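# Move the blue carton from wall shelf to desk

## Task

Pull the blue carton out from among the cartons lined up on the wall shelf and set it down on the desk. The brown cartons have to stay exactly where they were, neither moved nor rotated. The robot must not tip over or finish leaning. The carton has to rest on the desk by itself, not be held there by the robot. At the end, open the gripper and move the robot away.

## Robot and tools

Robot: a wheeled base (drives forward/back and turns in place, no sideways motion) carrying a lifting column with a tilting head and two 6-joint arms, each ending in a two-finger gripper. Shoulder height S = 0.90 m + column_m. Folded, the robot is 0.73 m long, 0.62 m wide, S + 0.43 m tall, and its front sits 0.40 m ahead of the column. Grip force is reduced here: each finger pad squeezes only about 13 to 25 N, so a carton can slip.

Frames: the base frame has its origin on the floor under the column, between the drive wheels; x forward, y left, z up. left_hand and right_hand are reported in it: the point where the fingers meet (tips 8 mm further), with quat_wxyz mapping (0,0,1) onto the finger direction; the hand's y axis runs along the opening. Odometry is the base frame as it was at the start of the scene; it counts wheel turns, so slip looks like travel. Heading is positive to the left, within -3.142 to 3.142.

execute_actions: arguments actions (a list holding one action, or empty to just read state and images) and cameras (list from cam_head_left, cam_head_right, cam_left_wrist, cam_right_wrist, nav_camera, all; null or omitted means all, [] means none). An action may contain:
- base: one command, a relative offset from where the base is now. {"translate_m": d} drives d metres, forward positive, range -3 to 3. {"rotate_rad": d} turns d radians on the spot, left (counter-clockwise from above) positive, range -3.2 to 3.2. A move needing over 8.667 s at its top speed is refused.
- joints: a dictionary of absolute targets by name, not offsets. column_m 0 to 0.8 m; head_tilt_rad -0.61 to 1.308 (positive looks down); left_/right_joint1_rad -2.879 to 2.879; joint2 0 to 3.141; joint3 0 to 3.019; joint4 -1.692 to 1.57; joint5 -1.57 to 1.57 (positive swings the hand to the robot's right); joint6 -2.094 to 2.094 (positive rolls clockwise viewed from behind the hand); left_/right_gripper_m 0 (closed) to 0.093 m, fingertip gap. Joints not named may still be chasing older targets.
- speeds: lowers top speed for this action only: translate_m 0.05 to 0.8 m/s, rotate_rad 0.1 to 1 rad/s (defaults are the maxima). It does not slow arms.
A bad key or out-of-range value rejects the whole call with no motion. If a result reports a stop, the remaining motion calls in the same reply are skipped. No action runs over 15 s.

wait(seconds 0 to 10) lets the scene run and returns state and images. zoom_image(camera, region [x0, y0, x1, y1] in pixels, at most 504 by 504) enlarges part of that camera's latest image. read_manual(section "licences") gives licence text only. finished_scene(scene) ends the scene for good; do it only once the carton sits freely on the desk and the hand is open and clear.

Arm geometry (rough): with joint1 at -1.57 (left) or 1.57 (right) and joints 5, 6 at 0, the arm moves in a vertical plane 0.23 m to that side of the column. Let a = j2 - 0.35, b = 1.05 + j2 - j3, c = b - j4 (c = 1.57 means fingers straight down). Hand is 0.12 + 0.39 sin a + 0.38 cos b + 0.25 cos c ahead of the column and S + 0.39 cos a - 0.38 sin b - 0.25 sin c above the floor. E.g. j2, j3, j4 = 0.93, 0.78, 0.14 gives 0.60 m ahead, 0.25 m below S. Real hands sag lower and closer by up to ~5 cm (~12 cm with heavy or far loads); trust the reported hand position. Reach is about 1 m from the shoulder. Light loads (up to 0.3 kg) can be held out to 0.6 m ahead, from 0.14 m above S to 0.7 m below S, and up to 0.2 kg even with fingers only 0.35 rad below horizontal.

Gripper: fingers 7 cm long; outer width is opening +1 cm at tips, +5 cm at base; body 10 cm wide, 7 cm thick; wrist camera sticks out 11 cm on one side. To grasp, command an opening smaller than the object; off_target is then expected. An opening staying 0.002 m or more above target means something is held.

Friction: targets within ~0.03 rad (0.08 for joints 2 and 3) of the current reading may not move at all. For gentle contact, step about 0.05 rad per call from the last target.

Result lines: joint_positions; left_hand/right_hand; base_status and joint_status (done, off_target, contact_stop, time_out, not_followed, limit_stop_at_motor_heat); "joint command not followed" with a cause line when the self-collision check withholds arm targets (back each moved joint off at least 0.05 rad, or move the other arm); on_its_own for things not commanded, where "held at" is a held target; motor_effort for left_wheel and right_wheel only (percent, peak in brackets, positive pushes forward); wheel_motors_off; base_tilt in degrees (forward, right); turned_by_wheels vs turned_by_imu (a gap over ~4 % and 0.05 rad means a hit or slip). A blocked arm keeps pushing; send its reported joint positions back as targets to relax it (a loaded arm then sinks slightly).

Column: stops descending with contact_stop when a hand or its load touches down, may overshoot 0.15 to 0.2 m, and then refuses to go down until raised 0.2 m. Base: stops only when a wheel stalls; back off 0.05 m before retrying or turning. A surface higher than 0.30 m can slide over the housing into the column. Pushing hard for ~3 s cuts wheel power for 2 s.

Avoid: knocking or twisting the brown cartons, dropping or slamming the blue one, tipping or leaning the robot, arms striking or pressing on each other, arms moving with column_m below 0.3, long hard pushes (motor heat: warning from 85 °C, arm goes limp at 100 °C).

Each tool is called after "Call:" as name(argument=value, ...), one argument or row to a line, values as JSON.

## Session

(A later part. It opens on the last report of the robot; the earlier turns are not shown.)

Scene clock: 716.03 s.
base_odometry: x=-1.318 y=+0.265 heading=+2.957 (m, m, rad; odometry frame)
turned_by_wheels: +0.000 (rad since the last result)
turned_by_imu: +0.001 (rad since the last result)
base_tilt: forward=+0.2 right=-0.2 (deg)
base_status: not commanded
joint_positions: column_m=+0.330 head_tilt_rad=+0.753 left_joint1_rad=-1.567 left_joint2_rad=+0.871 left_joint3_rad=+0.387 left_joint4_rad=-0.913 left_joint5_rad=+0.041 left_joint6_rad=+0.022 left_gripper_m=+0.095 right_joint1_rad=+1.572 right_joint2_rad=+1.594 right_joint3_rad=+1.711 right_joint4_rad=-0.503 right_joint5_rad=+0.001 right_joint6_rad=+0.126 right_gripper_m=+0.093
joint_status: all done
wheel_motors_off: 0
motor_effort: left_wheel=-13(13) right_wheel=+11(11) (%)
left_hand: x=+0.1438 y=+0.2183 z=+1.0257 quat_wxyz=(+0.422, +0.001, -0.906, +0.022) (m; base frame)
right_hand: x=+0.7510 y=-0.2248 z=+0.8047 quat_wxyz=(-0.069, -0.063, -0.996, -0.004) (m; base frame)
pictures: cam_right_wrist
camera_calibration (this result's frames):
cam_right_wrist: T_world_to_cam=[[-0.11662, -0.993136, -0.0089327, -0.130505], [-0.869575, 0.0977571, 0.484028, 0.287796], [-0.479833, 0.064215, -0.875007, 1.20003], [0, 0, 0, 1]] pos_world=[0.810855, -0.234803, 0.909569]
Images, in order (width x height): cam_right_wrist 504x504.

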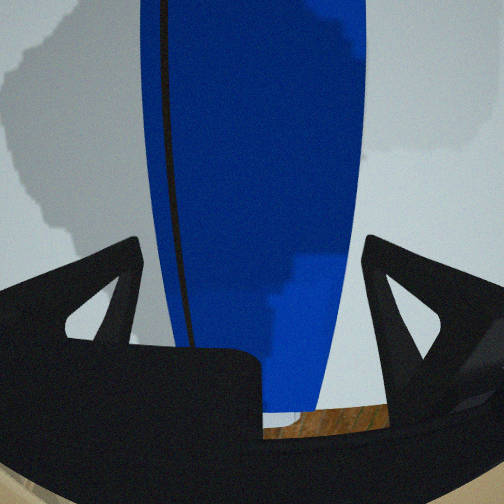

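Call:
execute_actions(
  actions=[
    {"base": {"translate_m": -0.5}, "joints": {"column_m": 0.42, "head_tilt_rad": 0.6}},
  ],
)

Call:
zoom_image(
  camera="cam_left_wrist",
  region=[140, 200, 310, 280],
)

Scene clock: 722.17 s.
base_odometry: x=-0.826 y=+0.174 heading=+2.958 (m, m, rad; odometry frame)
turned_by_wheels: +0.001 (rad since the last result)
turned_by_imu: +0.004 (rad since the last result)
base_tilt: forward=+0.1 right=-0.1 (deg)
base_status: done
joint_positions: column_m=+0.420 head_tilt_rad=+0.617 left_joint1_rad=-1.567 left_joint2_rad=+0.870 left_joint3_rad=+0.386 left_joint4_rad=-0.913 left_joint5_rad=+0.041 left_joint6_rad=+0.022 left_gripper_m=+0.095 right_joint1_rad=+1.572 right_joint2_rad=+1.594 right_joint3_rad=+1.711 right_joint4_rad=-0.506 right_joint5_rad=+0.001 right_joint6_rad=+0.126 right_gripper_m=+0.093
joint_status: all done
wheel_motors_off: 0
motor_effort: left_wheel=+1(74) right_wheel=-1(69) (%)
left_hand: x=+0.1434 y=+0.2183 z=+1.1158 quat_wxyz=(+0.422, +0.001, -0.906, +0.022) (m; base frame)
right_hand: x=+0.7502 y=-0.2251 z=+0.8946 quat_wxyz=(-0.067, -0.063, -0.996, -0.004) (m; base frame)
pictures: cam_head_left, cam_head_right, cam_left_wrist, cam_right_wrist, nav_camera
camera_calibration (this result's frames):
cam_head_left: T_world_to_cam=[[0.0438942, -0.997664, -0.0523521, 0.119257], [-0.64871, 0.0113894, -0.760951, 1.10837], [0.759769, 0.0673626, -0.646694, 0.797683], [0, 0, 0, 1]] pos_world=[0.107722, 0.0526205, 1.36552]
cam_head_right: T_world_to_cam=[[0.0359504, -0.997037, -0.0680101, 0.0466347], [-0.667703, 0.0266709, -0.74395, 1.08818], [0.743559, 0.0721559, -0.664766, 0.829591], [0, 0, 0, 1]] pos_world=[0.108052, -0.0423861, 1.3642]
cam_left_wrist: T_world_to_cam=[[0.0109596, -0.998861, 0.0464489, 0.164243], [-0.0885538, 0.0452997, 0.995041, -1.10182], [-0.996011, -0.0150185, -0.0879565, 0.368465], [0, 0, 0, 1]] pos_world=[0.267625, 0.219502, 1.12114]
cam_right_wrist: T_world_to_cam=[[-0.116833, -0.993117, -0.00824686, -0.130506], [-0.868075, 0.0980815, 0.486647, 0.240277], [-0.482489, 0.0640153, -0.87356, 1.27899], [0, 0, 0, 1]] pos_world=[0.81043, -0.235049, 0.999267]
Images, in order (width x height): cam_head_left 896x504, cam_head_right 896x504, cam_left_wrist 504x504, cam_right_wrist 504x504, nav_camera 896x504.

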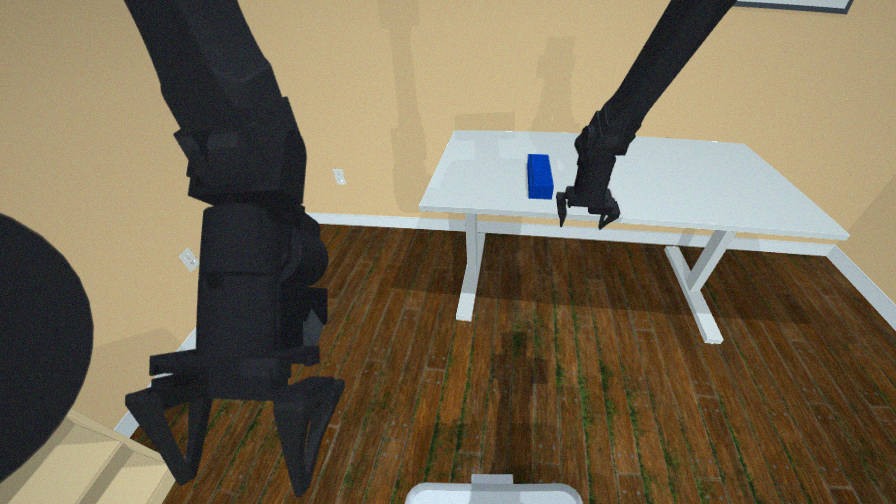

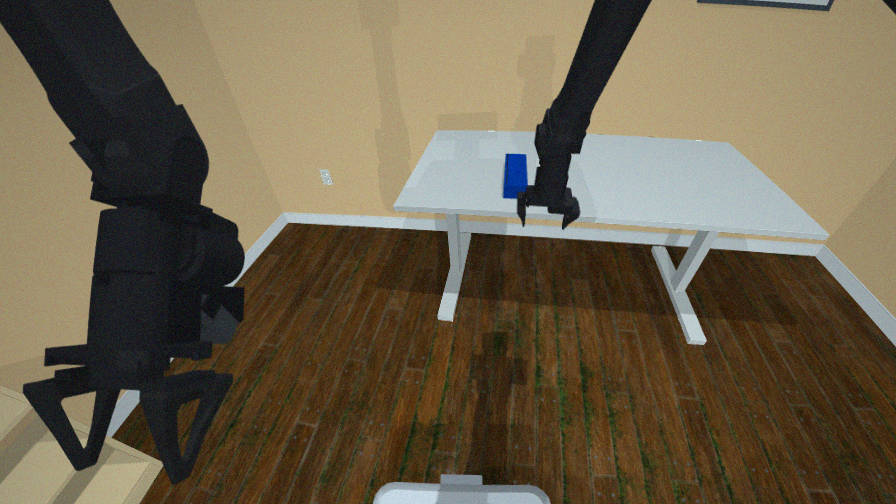

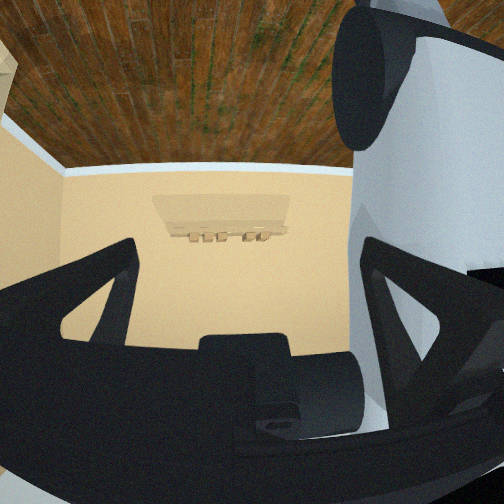

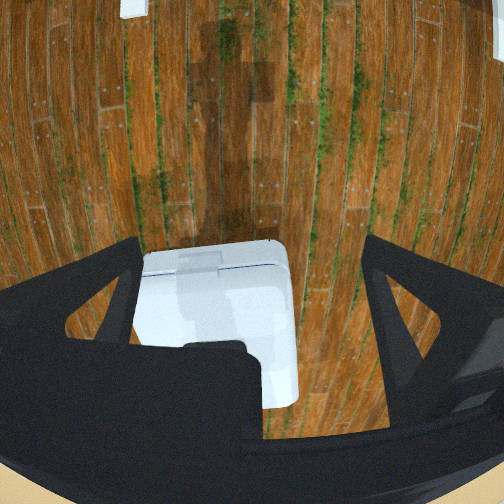

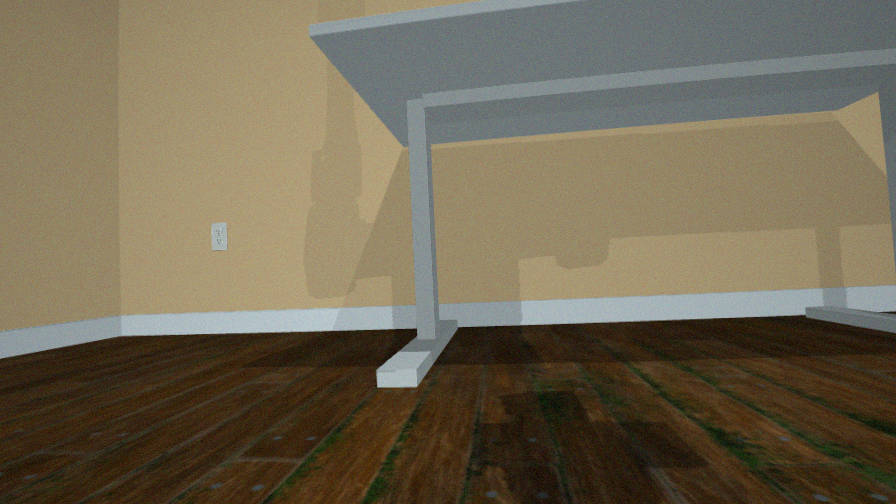

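Region (140, 200, 310, 280) of cam_left_wrist's 504x504 image, scaled by 2.965, with more detail than that image has; it fills the top 237 rows of this view, and the rest is white.

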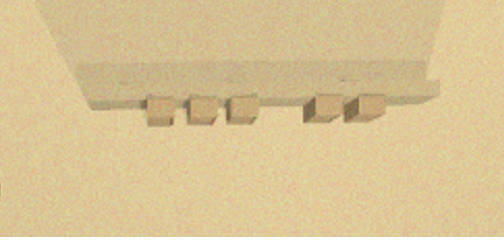

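The blue carton is sitting fully on the desk, the five brown cartons look unmoved, and the robot has backed clear.

Call:
finished_scene(
  scene=2,
)

The scene is finished: the task was done.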